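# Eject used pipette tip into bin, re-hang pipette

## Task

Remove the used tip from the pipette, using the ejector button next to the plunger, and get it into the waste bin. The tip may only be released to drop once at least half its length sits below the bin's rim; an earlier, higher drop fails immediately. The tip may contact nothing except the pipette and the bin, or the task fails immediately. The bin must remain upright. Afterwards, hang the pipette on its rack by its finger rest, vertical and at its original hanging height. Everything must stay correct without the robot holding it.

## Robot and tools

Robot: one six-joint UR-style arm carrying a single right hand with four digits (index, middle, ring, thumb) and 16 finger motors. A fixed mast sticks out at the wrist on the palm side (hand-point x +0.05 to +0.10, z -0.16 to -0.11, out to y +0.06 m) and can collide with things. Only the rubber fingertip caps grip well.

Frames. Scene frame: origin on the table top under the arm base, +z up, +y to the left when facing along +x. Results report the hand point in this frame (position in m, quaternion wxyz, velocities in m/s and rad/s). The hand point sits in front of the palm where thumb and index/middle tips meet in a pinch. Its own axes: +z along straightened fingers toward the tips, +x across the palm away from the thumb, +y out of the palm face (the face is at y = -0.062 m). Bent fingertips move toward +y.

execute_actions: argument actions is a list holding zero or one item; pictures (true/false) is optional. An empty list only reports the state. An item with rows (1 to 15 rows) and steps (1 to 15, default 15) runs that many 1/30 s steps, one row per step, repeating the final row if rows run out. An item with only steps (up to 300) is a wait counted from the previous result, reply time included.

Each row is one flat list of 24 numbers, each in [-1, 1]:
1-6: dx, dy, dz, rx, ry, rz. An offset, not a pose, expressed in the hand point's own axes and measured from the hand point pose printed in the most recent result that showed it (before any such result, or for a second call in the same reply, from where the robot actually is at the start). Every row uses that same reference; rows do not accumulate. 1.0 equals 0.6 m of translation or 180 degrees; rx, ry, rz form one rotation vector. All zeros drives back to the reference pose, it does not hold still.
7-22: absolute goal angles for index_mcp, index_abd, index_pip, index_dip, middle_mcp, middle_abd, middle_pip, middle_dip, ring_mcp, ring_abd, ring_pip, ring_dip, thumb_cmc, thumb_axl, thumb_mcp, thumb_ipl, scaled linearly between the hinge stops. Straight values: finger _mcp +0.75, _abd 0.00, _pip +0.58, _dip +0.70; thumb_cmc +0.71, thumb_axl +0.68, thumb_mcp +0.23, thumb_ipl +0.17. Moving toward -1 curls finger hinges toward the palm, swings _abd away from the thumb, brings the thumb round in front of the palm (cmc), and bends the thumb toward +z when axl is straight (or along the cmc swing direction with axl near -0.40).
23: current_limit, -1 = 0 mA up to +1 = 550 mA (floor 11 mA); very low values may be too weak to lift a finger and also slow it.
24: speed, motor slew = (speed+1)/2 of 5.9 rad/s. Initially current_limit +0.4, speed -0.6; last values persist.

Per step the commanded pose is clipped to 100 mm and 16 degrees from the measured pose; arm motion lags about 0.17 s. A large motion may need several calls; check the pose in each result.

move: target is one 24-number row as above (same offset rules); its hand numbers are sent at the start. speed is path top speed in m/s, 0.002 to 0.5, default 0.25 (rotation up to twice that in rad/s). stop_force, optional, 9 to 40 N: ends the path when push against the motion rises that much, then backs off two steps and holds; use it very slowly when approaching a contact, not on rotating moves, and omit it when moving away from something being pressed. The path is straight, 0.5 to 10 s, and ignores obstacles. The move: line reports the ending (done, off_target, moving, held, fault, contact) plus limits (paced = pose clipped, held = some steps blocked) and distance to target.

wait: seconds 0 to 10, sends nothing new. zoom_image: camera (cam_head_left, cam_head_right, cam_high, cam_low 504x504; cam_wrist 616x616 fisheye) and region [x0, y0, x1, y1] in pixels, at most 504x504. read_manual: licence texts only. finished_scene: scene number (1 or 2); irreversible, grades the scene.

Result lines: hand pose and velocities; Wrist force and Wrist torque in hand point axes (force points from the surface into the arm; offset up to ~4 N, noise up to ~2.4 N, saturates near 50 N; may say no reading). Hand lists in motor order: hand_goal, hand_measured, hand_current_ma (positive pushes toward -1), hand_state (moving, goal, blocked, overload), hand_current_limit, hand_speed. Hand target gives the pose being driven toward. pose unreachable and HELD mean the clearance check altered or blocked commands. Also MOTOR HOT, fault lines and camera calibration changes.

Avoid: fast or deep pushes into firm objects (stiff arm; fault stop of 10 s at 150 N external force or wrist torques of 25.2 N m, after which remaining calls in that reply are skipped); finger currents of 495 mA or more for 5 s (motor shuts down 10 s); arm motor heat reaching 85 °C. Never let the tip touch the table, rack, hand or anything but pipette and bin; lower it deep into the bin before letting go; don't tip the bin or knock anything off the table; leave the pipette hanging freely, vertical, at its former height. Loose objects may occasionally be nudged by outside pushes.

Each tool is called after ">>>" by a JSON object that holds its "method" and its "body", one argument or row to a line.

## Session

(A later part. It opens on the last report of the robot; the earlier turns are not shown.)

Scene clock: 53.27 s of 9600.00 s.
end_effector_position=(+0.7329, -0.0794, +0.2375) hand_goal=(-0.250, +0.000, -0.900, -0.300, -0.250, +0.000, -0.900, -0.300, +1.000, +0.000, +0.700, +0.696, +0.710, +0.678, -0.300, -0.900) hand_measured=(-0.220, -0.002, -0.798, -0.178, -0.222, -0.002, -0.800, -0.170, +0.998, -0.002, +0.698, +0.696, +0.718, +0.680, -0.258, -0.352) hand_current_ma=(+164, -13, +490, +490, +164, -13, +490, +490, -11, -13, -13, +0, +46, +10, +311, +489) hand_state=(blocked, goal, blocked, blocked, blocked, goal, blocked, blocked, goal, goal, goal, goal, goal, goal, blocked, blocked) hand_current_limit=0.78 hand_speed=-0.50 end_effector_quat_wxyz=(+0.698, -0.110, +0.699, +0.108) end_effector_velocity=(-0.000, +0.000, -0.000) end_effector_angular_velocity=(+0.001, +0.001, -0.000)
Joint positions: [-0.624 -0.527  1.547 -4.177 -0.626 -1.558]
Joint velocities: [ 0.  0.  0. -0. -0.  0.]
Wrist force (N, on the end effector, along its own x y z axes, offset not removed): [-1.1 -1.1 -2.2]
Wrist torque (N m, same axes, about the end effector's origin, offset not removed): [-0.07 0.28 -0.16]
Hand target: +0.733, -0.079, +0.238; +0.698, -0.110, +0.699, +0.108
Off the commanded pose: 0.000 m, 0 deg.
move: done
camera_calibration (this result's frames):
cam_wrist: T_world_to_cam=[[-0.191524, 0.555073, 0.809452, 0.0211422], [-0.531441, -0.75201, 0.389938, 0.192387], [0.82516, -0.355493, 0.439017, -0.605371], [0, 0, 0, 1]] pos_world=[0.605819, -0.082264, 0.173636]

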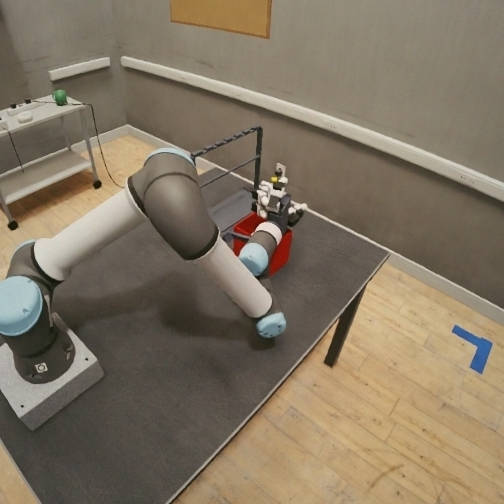

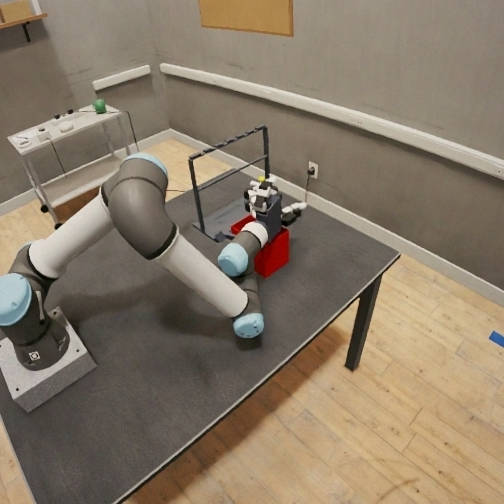

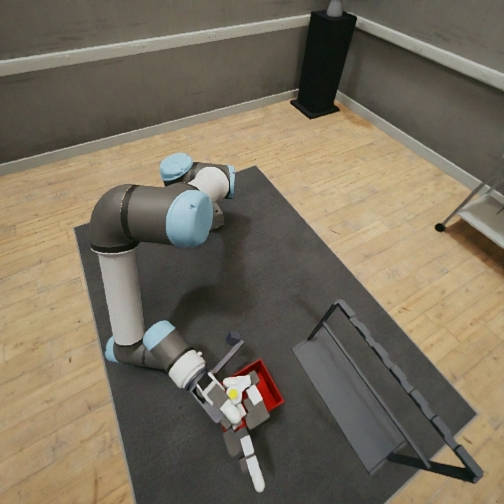

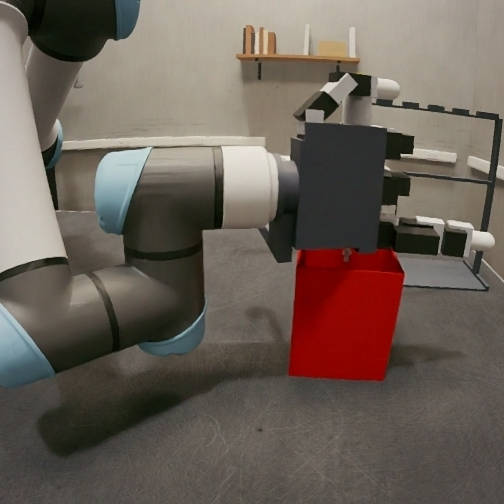

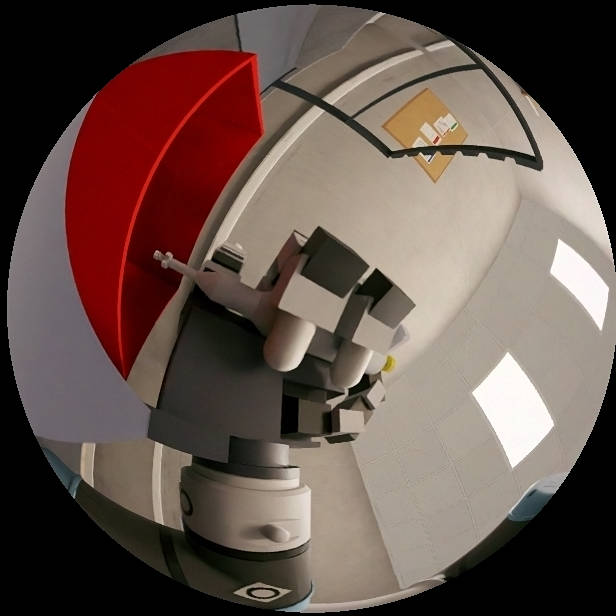

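>>> {"method": "move", "body": {
  "target": [-0.085,0,0,0,0,0,-0.25,0,-0.9,-0.3,-0.25,0,-0.9,-0.3,1,0,0.7,0.696,0.76,0.678,0.226,0.168,0.78,-0.5],
  "speed": 0.06
}}

>>> {"method": "move", "body": {
  "target": [0.0475,0.303,0.1165,0,0,0,-0.25,0,-0.9,-0.3,-0.25,0,-0.9,-0.3,1,0,0.7,0.696,0.76,0.678,0.226,0.168,0.78,-0.5],
  "speed": 0.1
}}

>>> {"method": "move", "body": {
  "target": [0,0.089,0.029,0,0,0,-0.25,0,-0.9,-0.3,-0.25,0,-0.9,-0.3,1,0,0.7,0.696,0.76,0.678,0.226,0.168,0.78,-0.5],
  "speed": 0.03
}}

>>> {"method": "zoom_image", "body": {
  "camera": "cam_high",
  "region": [300,280,400,380]
}}

Scene clock: 58.93 s of 9600.00 s.
end_effector_position=(+0.7330, -0.0793, +0.2883) hand_goal=(-0.250, +0.000, -0.900, -0.300, -0.250, +0.000, -0.900, -0.300, +1.000, +0.000, +0.700, +0.696, +0.760, +0.678, +0.226, +0.168) hand_measured=(-0.220, -0.002, -0.798, -0.178, -0.222, -0.002, -0.800, -0.170, +0.998, -0.002, +0.698, +0.696, +0.758, +0.676, +0.224, +0.166) hand_current_ma=(+164, -13, +489, +489, +163, -13, +490, +489, -11, -13, -13, +0, -8, -13, -14, -16) hand_state=(blocked, goal, blocked, blocked, blocked, goal, blocked, blocked, goal, goal, goal, goal, goal, goal, goal, goal) hand_current_limit=0.78 hand_speed=-0.50 end_effector_quat_wxyz=(+0.698, -0.110, +0.699, +0.108) end_effector_velocity=(+0.000, +0.000, +0.003) end_effector_angular_velocity=(-0.002, -0.001, +0.000)
Joint positions: [-0.624 -0.627  1.577 -4.106 -0.625 -1.558]
Joint velocities: [ 0.    -0.005  0.001  0.004 -0.    -0.002]
Wrist force (N, on the end effector, along its own x y z axes, offset not removed): [0.6 -0.7 1.9]
Wrist torque (N m, same axes, about the end effector's origin, offset not removed): [-0.48 -0.07 -0.13]
Hand target: +0.733, -0.079, +0.289; +0.698, -0.110, +0.699, +0.108
Off the commanded pose: 0.000 m, 0 deg.
After step 90, 1.40 s passed at rest.
move: done
camera_calibration (this result's frames):
cam_wrist: T_world_to_cam=[[-0.19155, 0.555026, 0.809478, -0.0199465], [-0.53145, -0.752034, 0.38988, 0.172709], [0.825148, -0.355516, 0.43902, -0.627722], [0, 0, 0, 1]] pos_world=[0.605929, -0.0822112, 0.224393]

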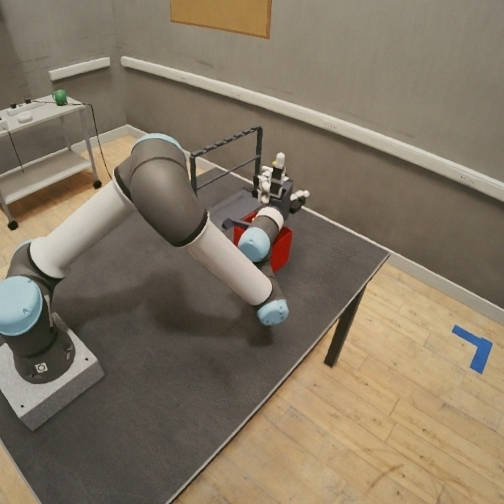

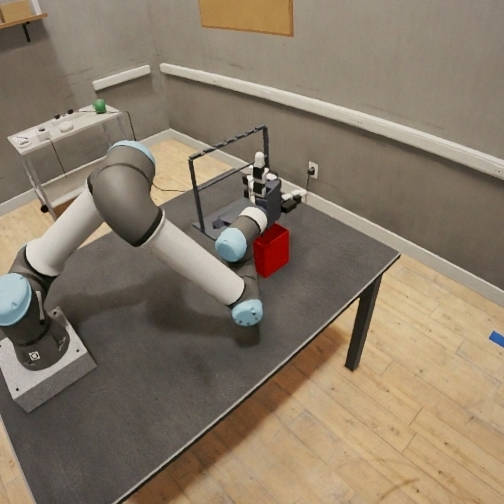

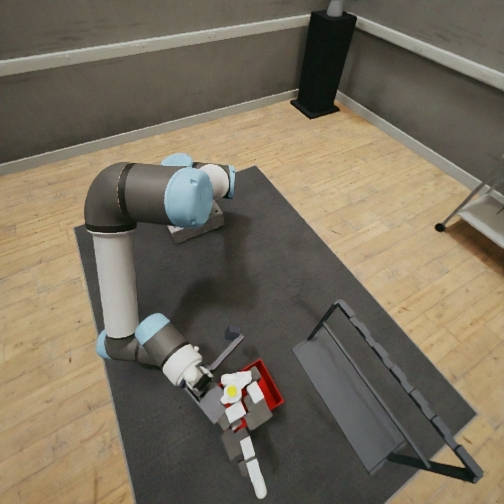

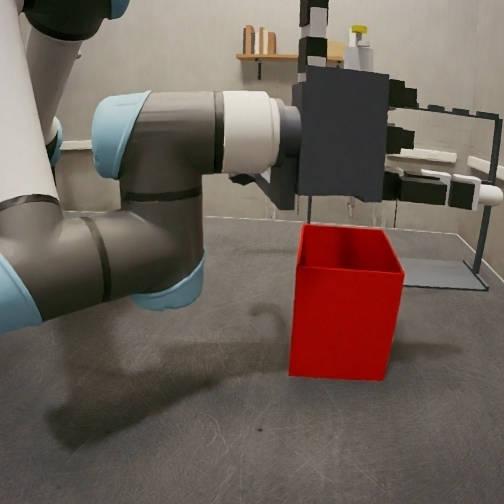

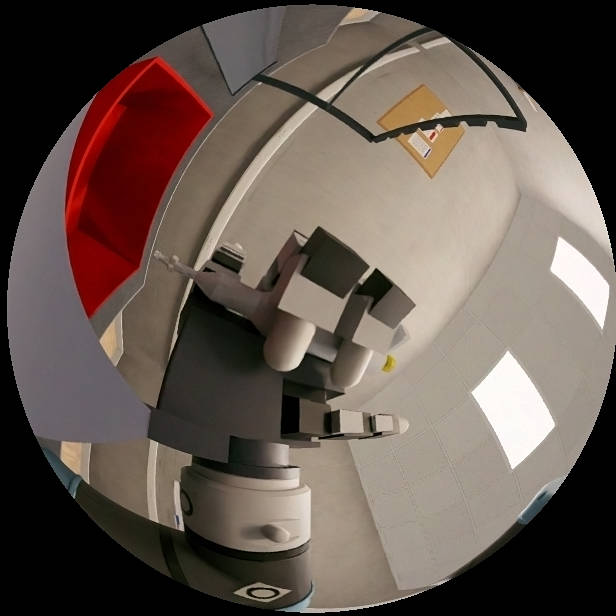

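Scene clock: 61.40 s of 9600.00 s.
end_effector_position=(+0.7437, +0.1149, +0.2597) hand_goal=(-0.250, +0.000, -0.900, -0.300, -0.250, +0.000, -0.900, -0.300, +1.000, +0.000, +0.700, +0.696, +0.760, +0.678, +0.226, +0.168) hand_measured=(-0.220, -0.002, -0.798, -0.178, -0.222, -0.002, -0.800, -0.170, +0.998, -0.002, +0.698, +0.696, +0.760, +0.676, +0.224, +0.166) hand_current_ma=(+164, -13, +490, +490, +163, -13, +489, +490, -10, -13, -13, +0, -5, -13, -14, -15) hand_state=(blocked, goal, blocked, blocked, blocked, goal, blocked, blocked, goal, goal, goal, goal, goal, goal, goal, goal) hand_current_limit=0.78 hand_speed=-0.50 end_effector_quat_wxyz=(+0.698, -0.110, +0.699, +0.108) end_effector_velocity=(+0.000, +0.002, -0.001) end_effector_angular_velocity=(+0.001, +0.001, -0.000)
Joint positions: [-0.301 -0.619  1.686 -4.22  -0.949 -1.563]
Joint velocities: [ 0.004  0.001 -0.001  0.    -0.005  0.001]
Wrist force (N, on the end effector, along its own x y z axes, offset not removed): [-0.1 -0.8 -0.1]
Wrist torque (N m, same axes, about the end effector's origin, offset not removed): [-0.17 -0.03 -0.13]
Hand target: +0.744, +0.115, +0.260; +0.698, -0.110, +0.699, +0.108
Off the commanded pose: 0.001 m, 0 deg.
move: done
camera_calibration (this result's frames):
cam_wrist: T_world_to_cam=[[-0.191725, 0.554611, 0.809721, -0.102462], [-0.531517, -0.752241, 0.389388, 0.335867], [0.825065, -0.355725, 0.439008, -0.554881], [0, 0, 0, 1]] pos_world=[0.616687, 0.112095, 0.19578]

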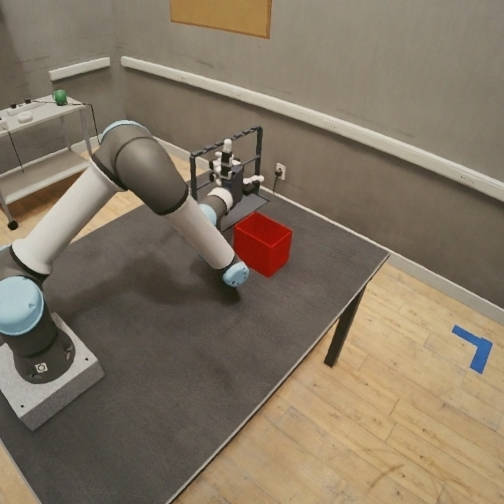

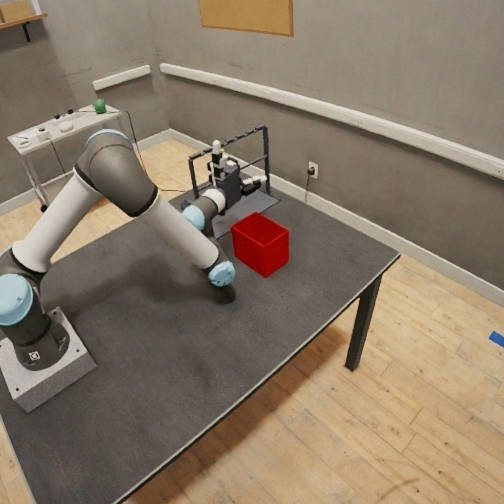

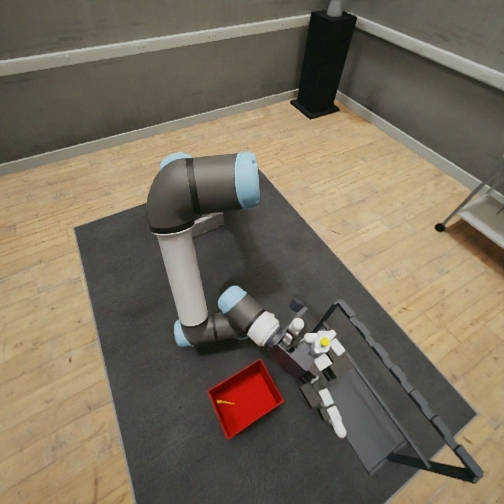

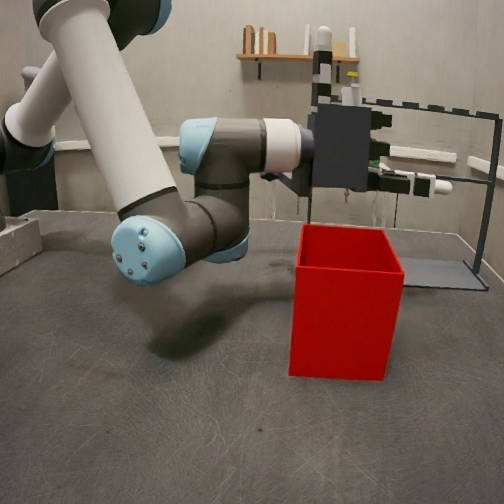

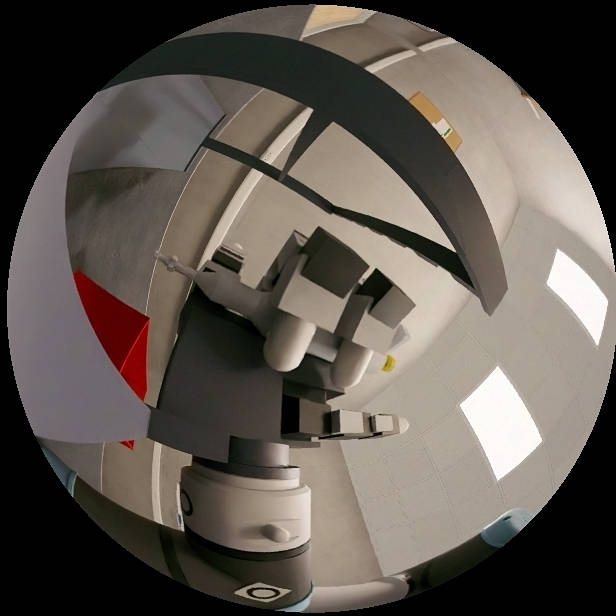

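Scene clock: 63.60 s of 9600.00 s.
end_effector_position=(+0.7439, +0.1709, +0.2598) hand_goal=(-0.250, +0.000, -0.900, -0.300, -0.250, +0.000, -0.900, -0.300, +1.000, +0.000, +0.700, +0.696, +0.760, +0.678, +0.226, +0.168) hand_measured=(-0.220, -0.002, -0.798, -0.178, -0.222, -0.002, -0.800, -0.170, +0.998, -0.002, +0.698, +0.696, +0.760, +0.676, +0.224, +0.166) hand_current_ma=(+164, -13, +490, +489, +163, -13, +490, +489, -10, -13, -13, +0, -5, -13, -14, -15) hand_state=(blocked, goal, blocked, blocked, blocked, goal, blocked, blocked, goal, goal, goal, goal, goal, goal, goal, goal) hand_current_limit=0.78 hand_speed=-0.50 end_effector_quat_wxyz=(+0.699, -0.110, +0.699, +0.108) end_effector_velocity=(+0.000, +0.002, -0.001) end_effector_angular_velocity=(-0.000, +0.000, -0.001)
Joint positions: [-0.2   -0.621  1.689 -4.22  -1.05  -1.564]
Joint velocities: [ 0.005  0.001 -0.001 -0.    -0.005 -0.   ]
Wrist force (N, on the end effector, along its own x y z axes, offset not removed): [-1.3 -3.0 -4.3]
Wrist torque (N m, same axes, about the end effector's origin, offset not removed): [-0.08 0.24 -0.34]
Hand target: +0.744, +0.171, +0.260; +0.698, -0.110, +0.699, +0.108
Off the commanded pose: 0.000 m, 0 deg.
move: done
camera_calibration (this result's frames):
cam_wrist: T_world_to_cam=[[-0.191944, 0.554508, 0.809739, -0.13338], [-0.531609, -0.752296, 0.389156, 0.378109], [0.824954, -0.355768, 0.43918, -0.535156], [0, 0, 0, 1]] pos_world=[0.616884, 0.168019, 0.19589]

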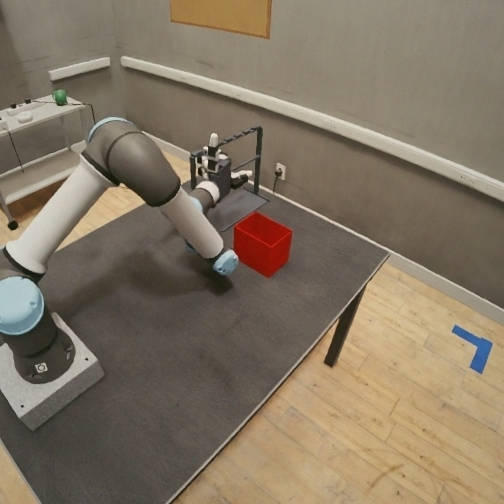

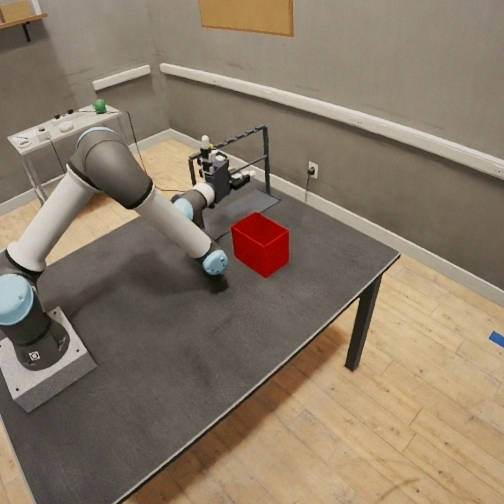

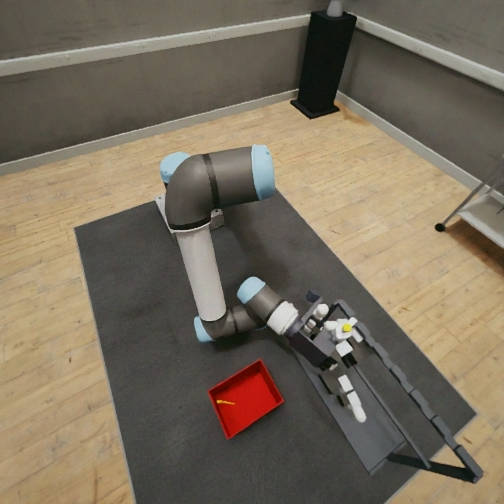

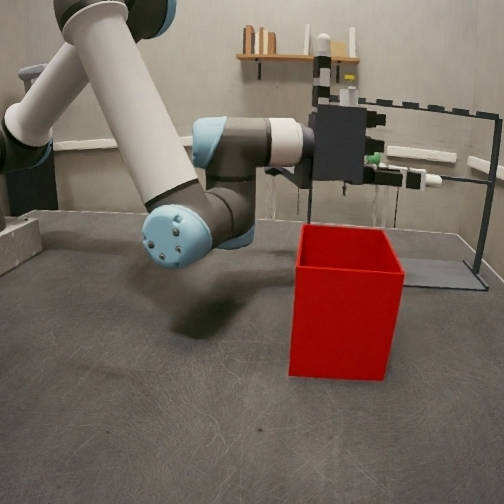

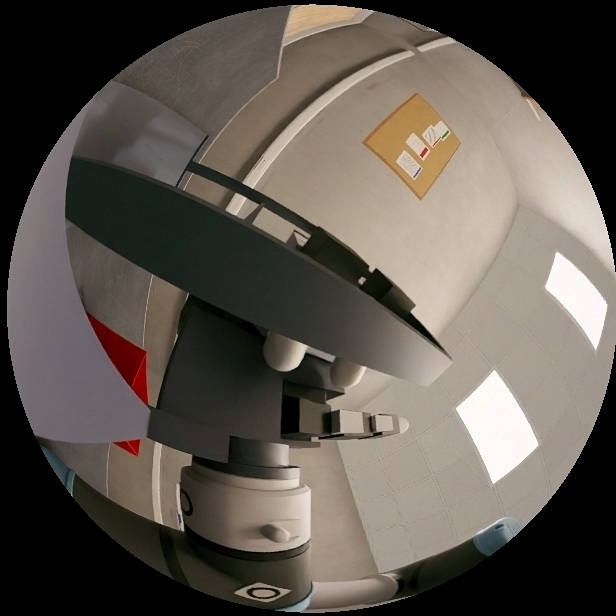

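Region (300, 280, 400, 380) of cam_high's 504x504 image, scaled by 5.040, with more detail than that image has.

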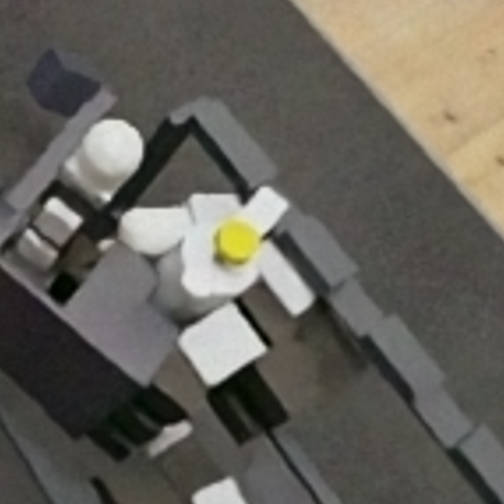

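>>> {"method": "move", "body": {
  "target": [0,0.0325,0.008,0,0,0,-0.25,0,-0.9,-0.3,-0.25,0,-0.9,-0.3,1,0,0.7,0.696,0.76,0.678,0.226,0.168,0.78,-0.5],
  "speed": 0.01
}}

>>> {"method": "move", "body": {
  "target": [0.0195,0,0,0,0,0,-0.25,0,-0.9,-0.3,-0.25,0,-0.9,-0.3,1,0,0.7,0.696,0.76,0.678,0.226,0.168,0.78,-0.5],
  "speed": 0.008
}}

>>> {"method": "zoom_image", "body": {
  "camera": "cam_high",
  "region": [300,280,400,380]
}}

Scene clock: 69.53 s of 9600.00 s.
end_effector_position=(+0.7425, +0.1907, +0.2598) hand_goal=(-0.250, +0.000, -0.900, -0.300, -0.250, +0.000, -0.900, -0.300, +1.000, +0.000, +0.700, +0.696, +0.760, +0.678, +0.226, +0.168) hand_measured=(-0.220, -0.002, -0.798, -0.178, -0.222, -0.002, -0.800, -0.170, +0.998, -0.002, +0.698, +0.696, +0.760, +0.676, +0.224, +0.166) hand_current_ma=(+164, -13, +490, +489, +163, -13, +489, +489, -10, -13, -13, +0, -5, -13, -14, -15) hand_state=(blocked, goal, blocked, blocked, blocked, goal, blocked, blocked, goal, goal, goal, goal, goal, goal, goal, goal) hand_current_limit=0.78 hand_speed=-0.50 end_effector_quat_wxyz=(+0.699, -0.110, +0.699, +0.108) end_effector_velocity=(+0.000, +0.002, +0.000) end_effector_angular_velocity=(+0.000, +0.000, -0.000)
Joint positions: [-0.164 -0.622  1.69  -4.221 -1.086 -1.565]
Joint velocities: [ 0.004 -0.    -0.     0.001 -0.004  0.   ]
Wrist force (N, on the end effector, along its own x y z axes, offset not removed): [1.4 -0.7 1.5]
Wrist torque (N m, same axes, about the end effector's origin, offset not removed): [-0.23 -0.13 0.08]
Hand target: +0.742, +0.191, +0.260; +0.699, -0.110, +0.699, +0.108
Off the commanded pose: 0.000 m, 0 deg.
After step 90, 0.73 s passed at rest.
move: done
camera_calibration (this result's frames):
cam_wrist: T_world_to_cam=[[-0.191973, 0.554459, 0.809766, -0.144606], [-0.531614, -0.752324, 0.389097, 0.392293], [0.824944, -0.355787, 0.439184, -0.526947], [0, 0, 0, 1]] pos_world=[0.615489, 0.187829, 0.195884]

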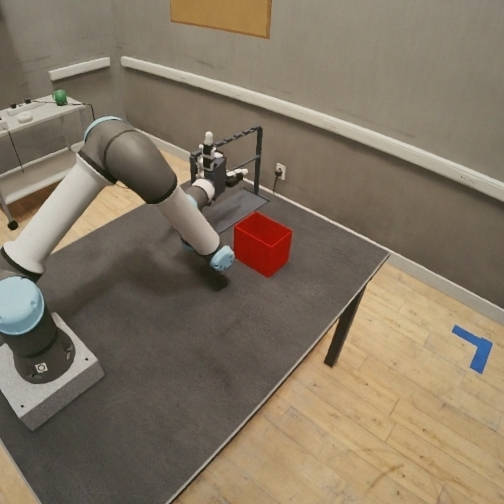

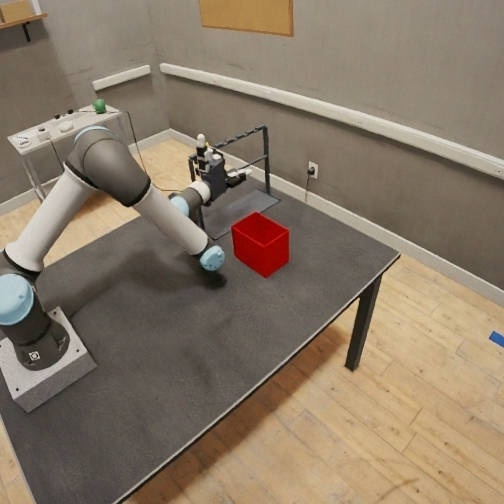

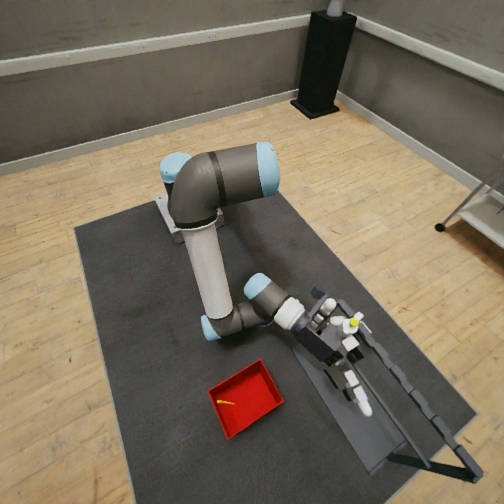

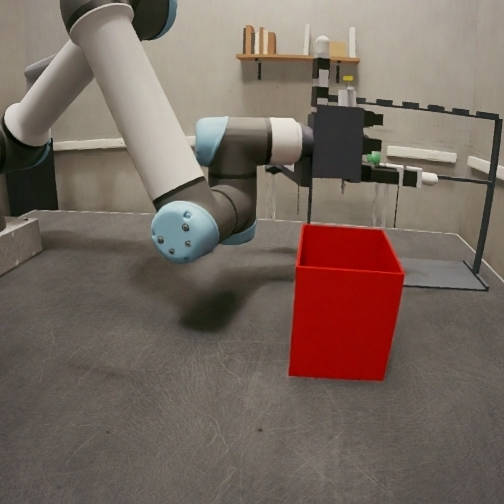

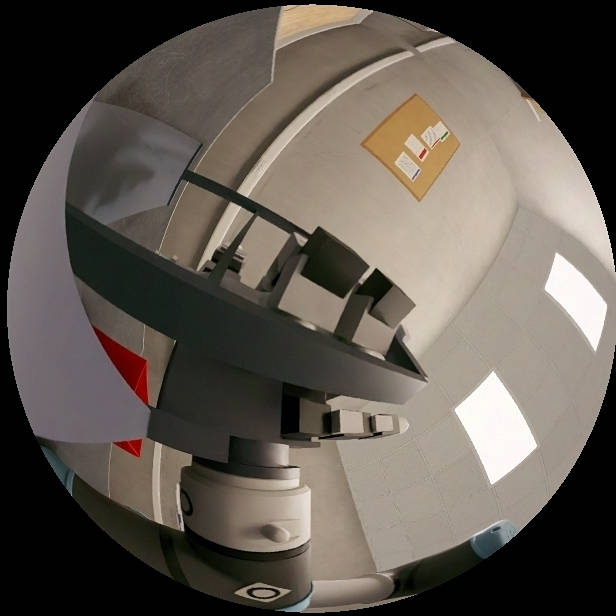

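Scene clock: 71.20 s of 9600.00 s.
end_effector_position=(+0.7425, +0.1906, +0.2483) hand_goal=(-0.250, +0.000, -0.900, -0.300, -0.250, +0.000, -0.900, -0.300, +1.000, +0.000, +0.700, +0.696, +0.760, +0.678, +0.226, +0.168) hand_measured=(-0.220, -0.002, -0.798, -0.178, -0.222, -0.002, -0.800, -0.170, +0.998, -0.002, +0.698, +0.696, +0.760, +0.676, +0.224, +0.166) hand_current_ma=(+164, -13, +490, +490, +163, -13, +490, +489, -10, -13, -13, +0, -5, -13, -14, -15) hand_state=(blocked, goal, blocked, blocked, blocked, goal, blocked, blocked, goal, goal, goal, goal, goal, goal, goal, goal) hand_current_limit=0.78 hand_speed=-0.50 end_effector_quat_wxyz=(+0.699, -0.110, +0.699, +0.108) end_effector_velocity=(-0.000, +0.000, -0.001) end_effector_angular_velocity=(-0.000, -0.002, +0.000)
Joint positions: [-0.163 -0.597  1.683 -4.238 -1.086 -1.565]
Joint velocities: [ 0.     0.004 -0.002 -0.003  0.     0.   ]
Wrist force (N, on the end effector, along its own x y z axes, offset not removed): [-0.9 1.3 -0.9]
Wrist torque (N m, same axes, about the end effector's origin, offset not removed): [0.23 0.29 -0.02]
Hand target: +0.742, +0.191, +0.248; +0.699, -0.110, +0.699, +0.108
Off the commanded pose: 0.000 m, 0 deg.
move: done
camera_calibration (this result's frames):
cam_wrist: T_world_to_cam=[[-0.191938, 0.554476, 0.809763, -0.135281], [-0.531649, -0.752293, 0.389108, 0.396749], [0.82493, -0.355825, 0.439181, -0.521873], [0, 0, 0, 1]] pos_world=[0.615474, 0.187786, 0.184364]

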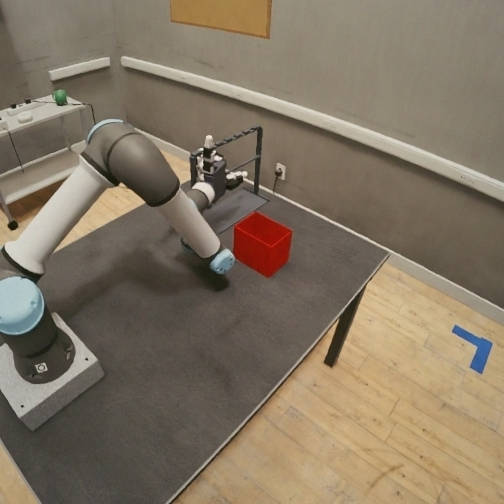

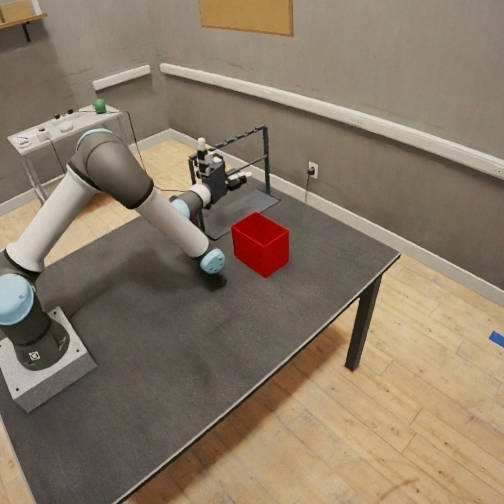

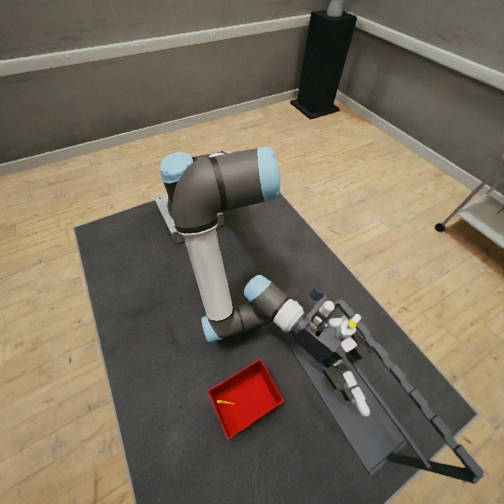

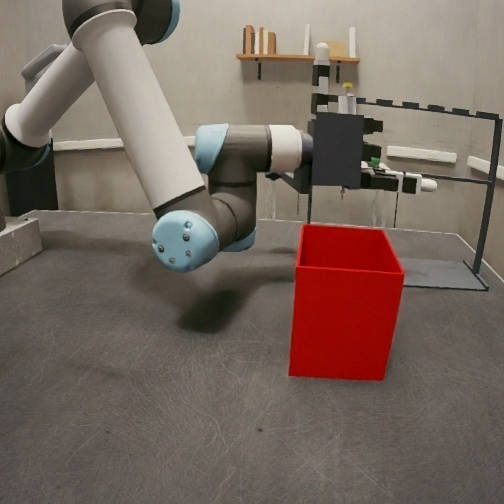

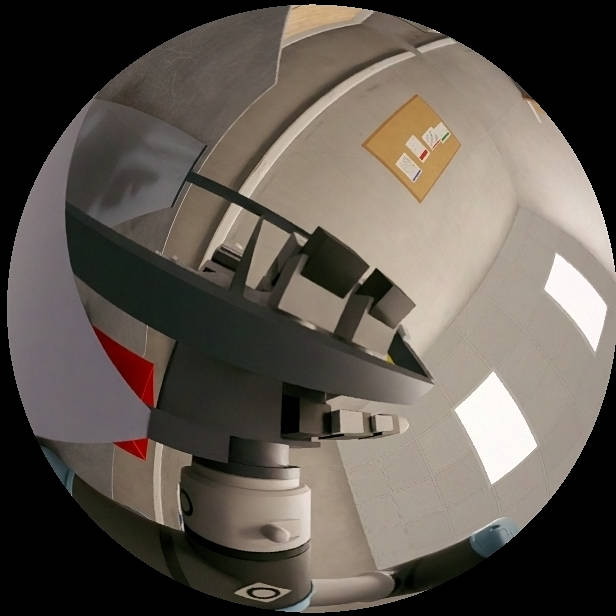

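Region (300, 280, 400, 380) of cam_high's 504x504 image, scaled by 5.040, with more detail than that image has.

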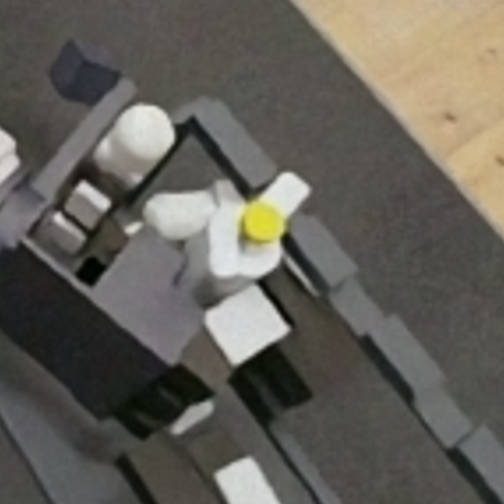

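>>> {"method": "move", "body": {
  "target": [0,0,0,0,0,0,-0.15,0,-0.75,0.1,-0.15,0,-0.75,0.1,1,0,0.7,0.696,0.76,0.678,0.226,0.168,0.5,-0.8]
}}

>>> {"method": "move", "body": {
  "target": [0,0,0,0,0,0,0.75,0,0.57,0.69,0.75,0,0.57,0.69,1,0,0.7,0.696,0.76,0.678,0.226,0.168,0.5,-0.8]
}}

>>> {"method": "move", "body": {
  "target": [0,-0.1,-0.03,0,0,0,0.75,0,0.57,0.69,0.75,0,0.57,0.69,1,0,0.7,0.696,0.76,0.678,0.226,0.168,0.5,-0.8],
  "speed": 0.05
}}

Scene clock: 75.10 s of 9600.00 s.
end_effector_position=(+0.7425, +0.1907, +0.2483) hand_goal=(-0.150, +0.000, -0.750, +0.100, -0.150, +0.000, -0.750, +0.100, +1.000, +0.000, +0.700, +0.696, +0.760, +0.678, +0.226, +0.168) hand_measured=(-0.152, -0.002, -0.752, +0.098, -0.152, -0.002, -0.752, +0.098, +0.998, -0.002, +0.698, +0.696, +0.760, +0.676, +0.224, +0.166) hand_current_ma=(-14, -13, -13, -14, -14, -13, -14, -14, -10, -13, -13, +0, -5, -13, -14, -15) hand_state=(goal, goal, goal, goal, goal, goal, goal, goal, goal, goal, goal, goal, goal, goal, goal, goal) hand_current_limit=0.50 hand_speed=-0.80 end_effector_quat_wxyz=(+0.699, -0.110, +0.699, +0.108) end_effector_velocity=(+0.000, -0.000, +0.000) end_effector_angular_velocity=(-0.000, -0.000, -0.000)
Joint positions: [-0.163 -0.597  1.682 -4.238 -1.086 -1.565]
Joint velocities: [-0. -0. -0. -0. -0. -0.]
Wrist force (N, on the end effector, along its own x y z axes, offset not removed): [1.3 -0.2 -0.9]
Wrist torque (N m, same axes, about the end effector's origin, offset not removed): [-0.13 -0.22 0.09]
Hand target: +0.742, +0.191, +0.248; +0.699, -0.110, +0.699, +0.108
Off the commanded pose: 0.000 m, 0 deg.
move: done
camera_calibration (this result's frames):
cam_wrist: T_world_to_cam=[[-0.192053, 0.554483, 0.809731, -0.135231], [-0.531656, -0.75231, 0.389064, 0.396792], [0.824899, -0.355778, 0.439277, -0.5219], [0, 0, 0, 1]] pos_world=[0.6155, 0.187813, 0.184383]

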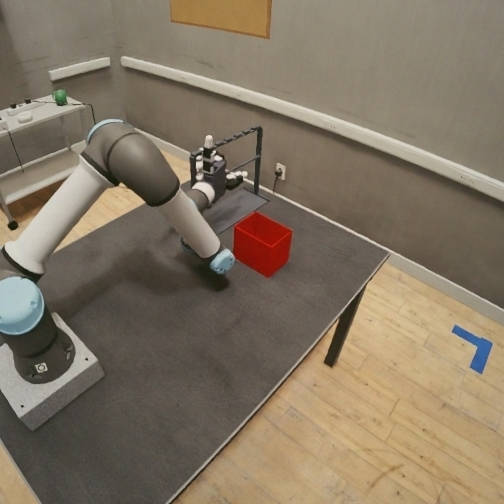

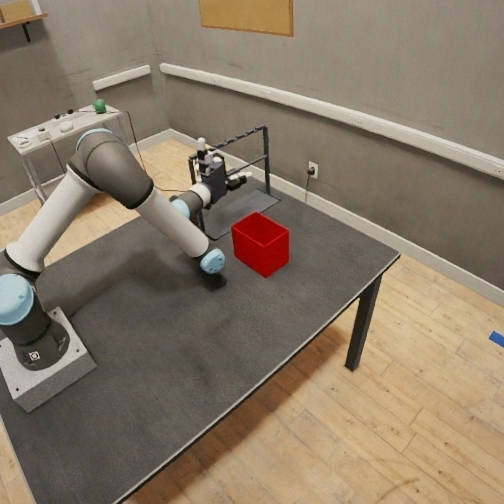

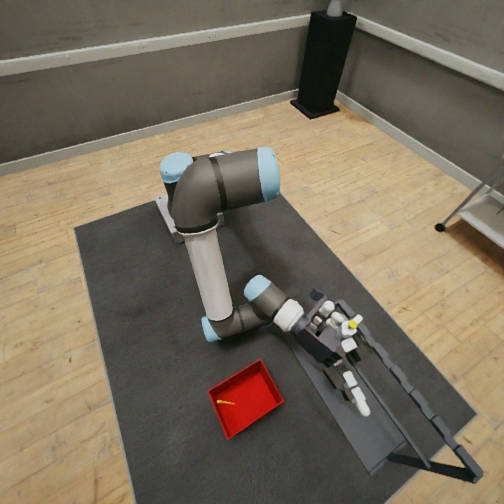

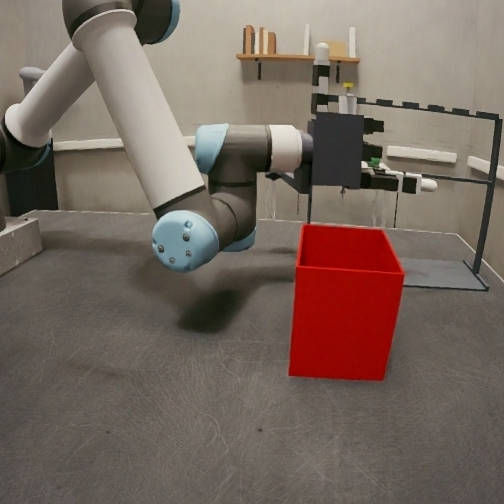

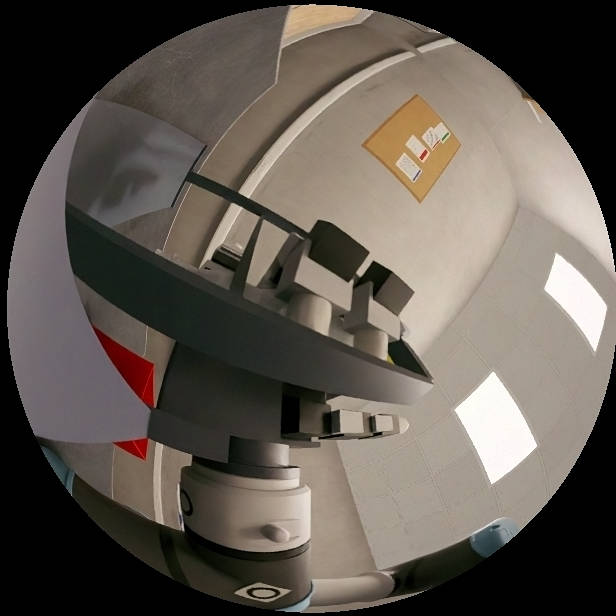

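Scene clock: 78.03 s of 9600.00 s.
end_effector_position=(+0.7425, +0.1907, +0.2483) hand_goal=(+0.750, +0.000, +0.570, +0.690, +0.750, +0.000, +0.570, +0.690, +1.000, +0.000, +0.700, +0.696, +0.760, +0.678, +0.226, +0.168) hand_measured=(+0.748, -0.002, +0.568, +0.688, +0.748, -0.002, +0.568, +0.688, +0.998, -0.002, +0.698, +0.696, +0.760, +0.676, +0.224, +0.166) hand_current_ma=(-13, -13, -14, -14, -13, -13, -14, -14, -10, -13, -13, +0, -5, -13, -14, -15) hand_state=(goal, goal, goal, goal, goal, goal, goal, goal, goal, goal, goal, goal, goal, goal, goal, goal) hand_current_limit=0.50 hand_speed=-0.80 end_effector_quat_wxyz=(+0.699, -0.110, +0.699, +0.108) end_effector_velocity=(-0.000, +0.000, +0.000) end_effector_angular_velocity=(+0.001, +0.001, +0.001)
Joint positions: [-0.163 -0.597  1.682 -4.238 -1.086 -1.565]
Joint velocities: [ 0.001 -0.    -0.     0.001  0.     0.001]
Wrist force (N, on the end effector, along its own x y z axes, offset not removed): [1.0 -0.6 -2.4]
Wrist torque (N m, same axes, about the end effector's origin, offset not removed): [-0.01 0.04 0.28]
Hand target: +0.743, +0.191, +0.248; +0.699, -0.110, +0.699, +0.108
Off the commanded pose: 0.000 m, 0 deg.
move: done
camera_calibration (this result's frames):
cam_wrist: T_world_to_cam=[[-0.192034, 0.554479, 0.809738, -0.135243], [-0.531647, -0.752312, 0.389073, 0.396783], [0.824909, -0.35578, 0.439257, -0.521894], [0, 0, 0, 1]] pos_world=[0.615493, 0.187815, 0.184379]

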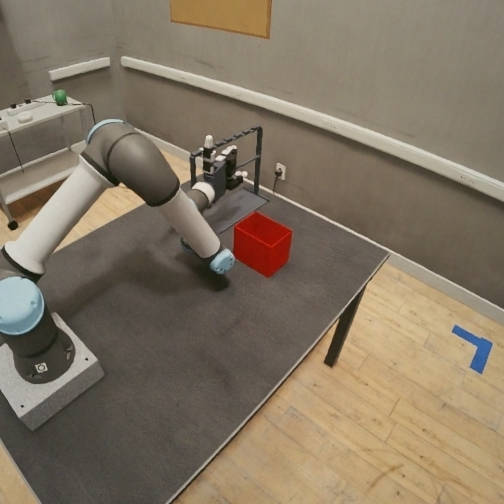

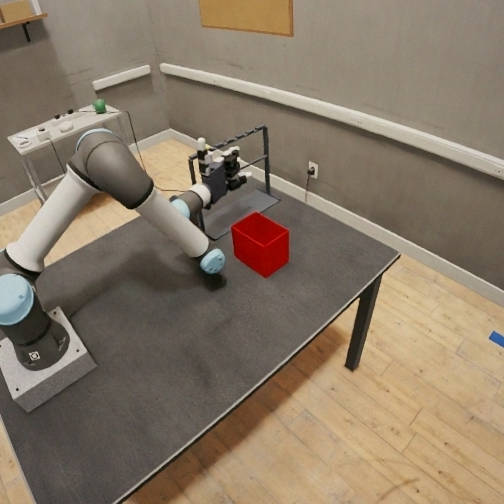

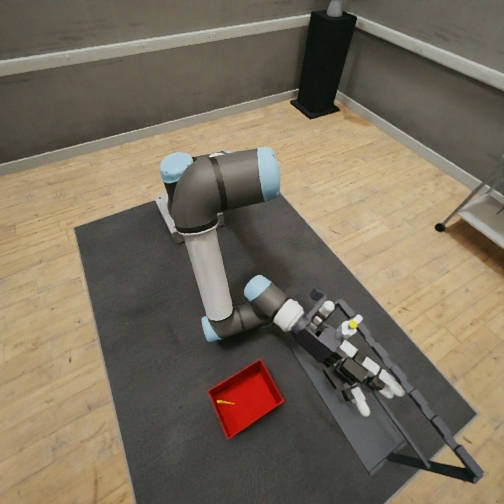

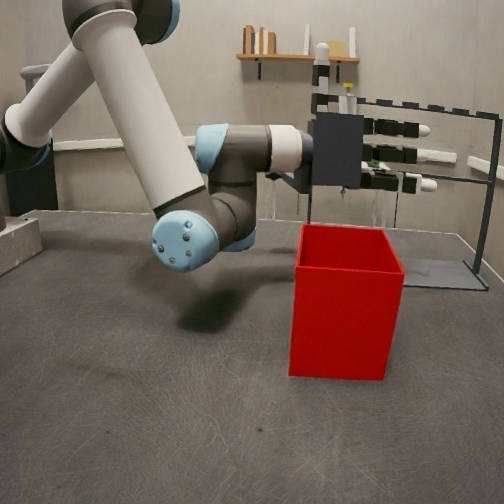

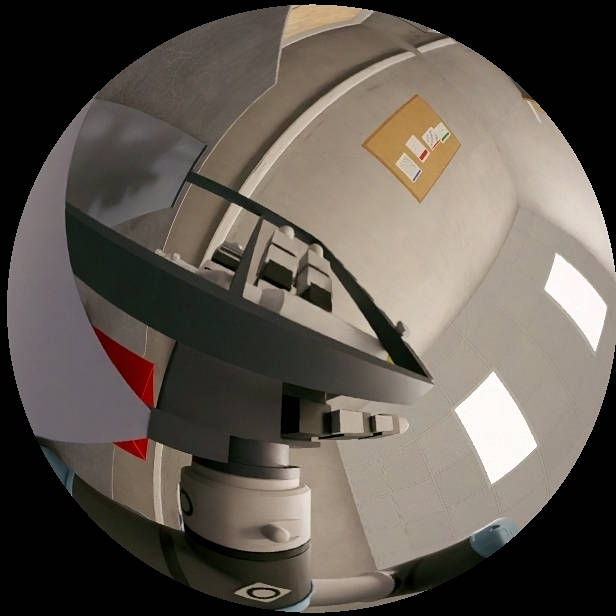

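Scene clock: 79.70 s of 9600.00 s.
end_effector_position=(+0.7437, +0.1282, +0.2484) hand_goal=(+0.750, +0.000, +0.570, +0.690, +0.750, +0.000, +0.570, +0.690, +1.000, +0.000, +0.700, +0.696, +0.760, +0.678, +0.226, +0.168) hand_measured=(+0.748, -0.002, +0.568, +0.688, +0.748, -0.002, +0.568, +0.688, +0.998, -0.002, +0.698, +0.696, +0.760, +0.676, +0.224, +0.166) hand_current_ma=(-12, -13, -14, -14, -12, -13, -14, -14, -10, -13, -13, +0, -5, -13, -14, -15) hand_state=(goal, goal, goal, goal, goal, goal, goal, goal, goal, goal, goal, goal, goal, goal, goal, goal) hand_current_limit=0.50 hand_speed=-0.80 end_effector_quat_wxyz=(+0.699, -0.110, +0.699, +0.108) end_effector_velocity=(+0.000, -0.002, -0.000) end_effector_angular_velocity=(-0.000, +0.001, -0.000)
Joint positions: [-0.277 -0.596  1.681 -4.238 -0.973 -1.563]
Joint velocities: [-0.004  0.    -0.     0.001  0.004 -0.001]
Wrist force (N, on the end effector, along its own x y z axes, offset not removed): [0.6 0.2 0.0]
Wrist torque (N m, same axes, about the end effector's origin, offset not removed): [-0.09 0.01 0.13]
Hand target: +0.744, +0.128, +0.248; +0.699, -0.110, +0.699, +0.108
Off the commanded pose: 0.000 m, 0 deg.
move: done
camera_calibration (this result's frames):
cam_wrist: T_world_to_cam=[[-0.191994, 0.554638, 0.809639, -0.100431], [-0.531641, -0.75223, 0.38924, 0.350426], [0.824922, -0.355706, 0.439292, -0.545173], [0, 0, 0, 1]] pos_world=[0.616744, 0.125382, 0.184404]

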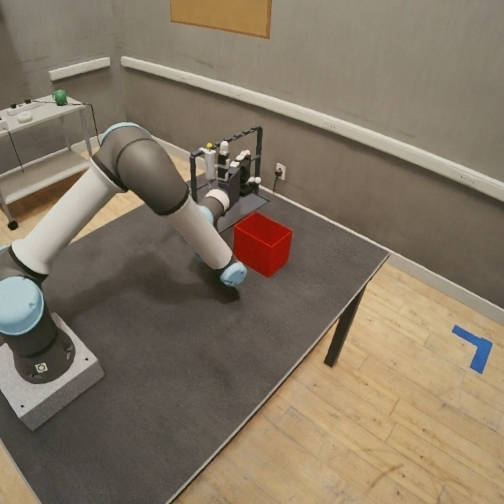

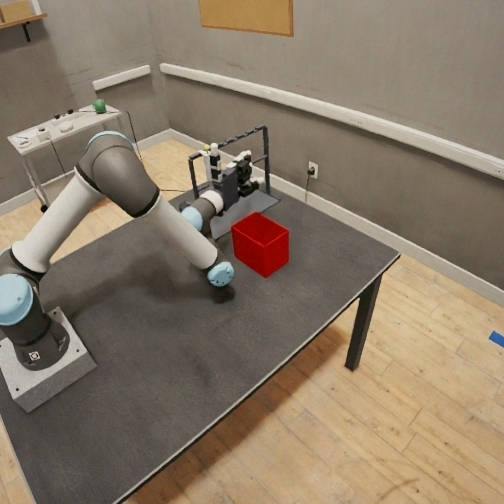

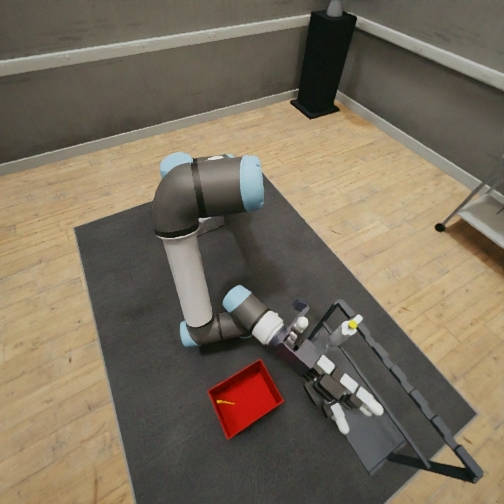

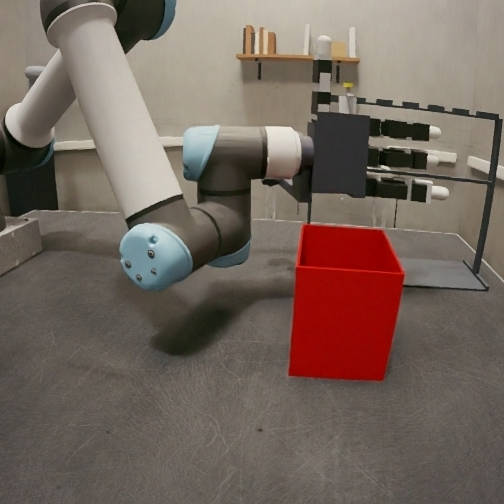

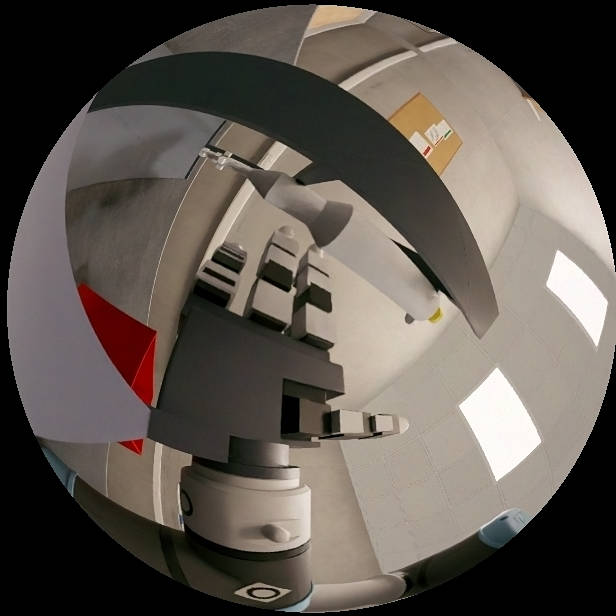

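>>> {"method": "finished_scene", "body": {
  "scene": 2
}}

The scene is finished: the task was done.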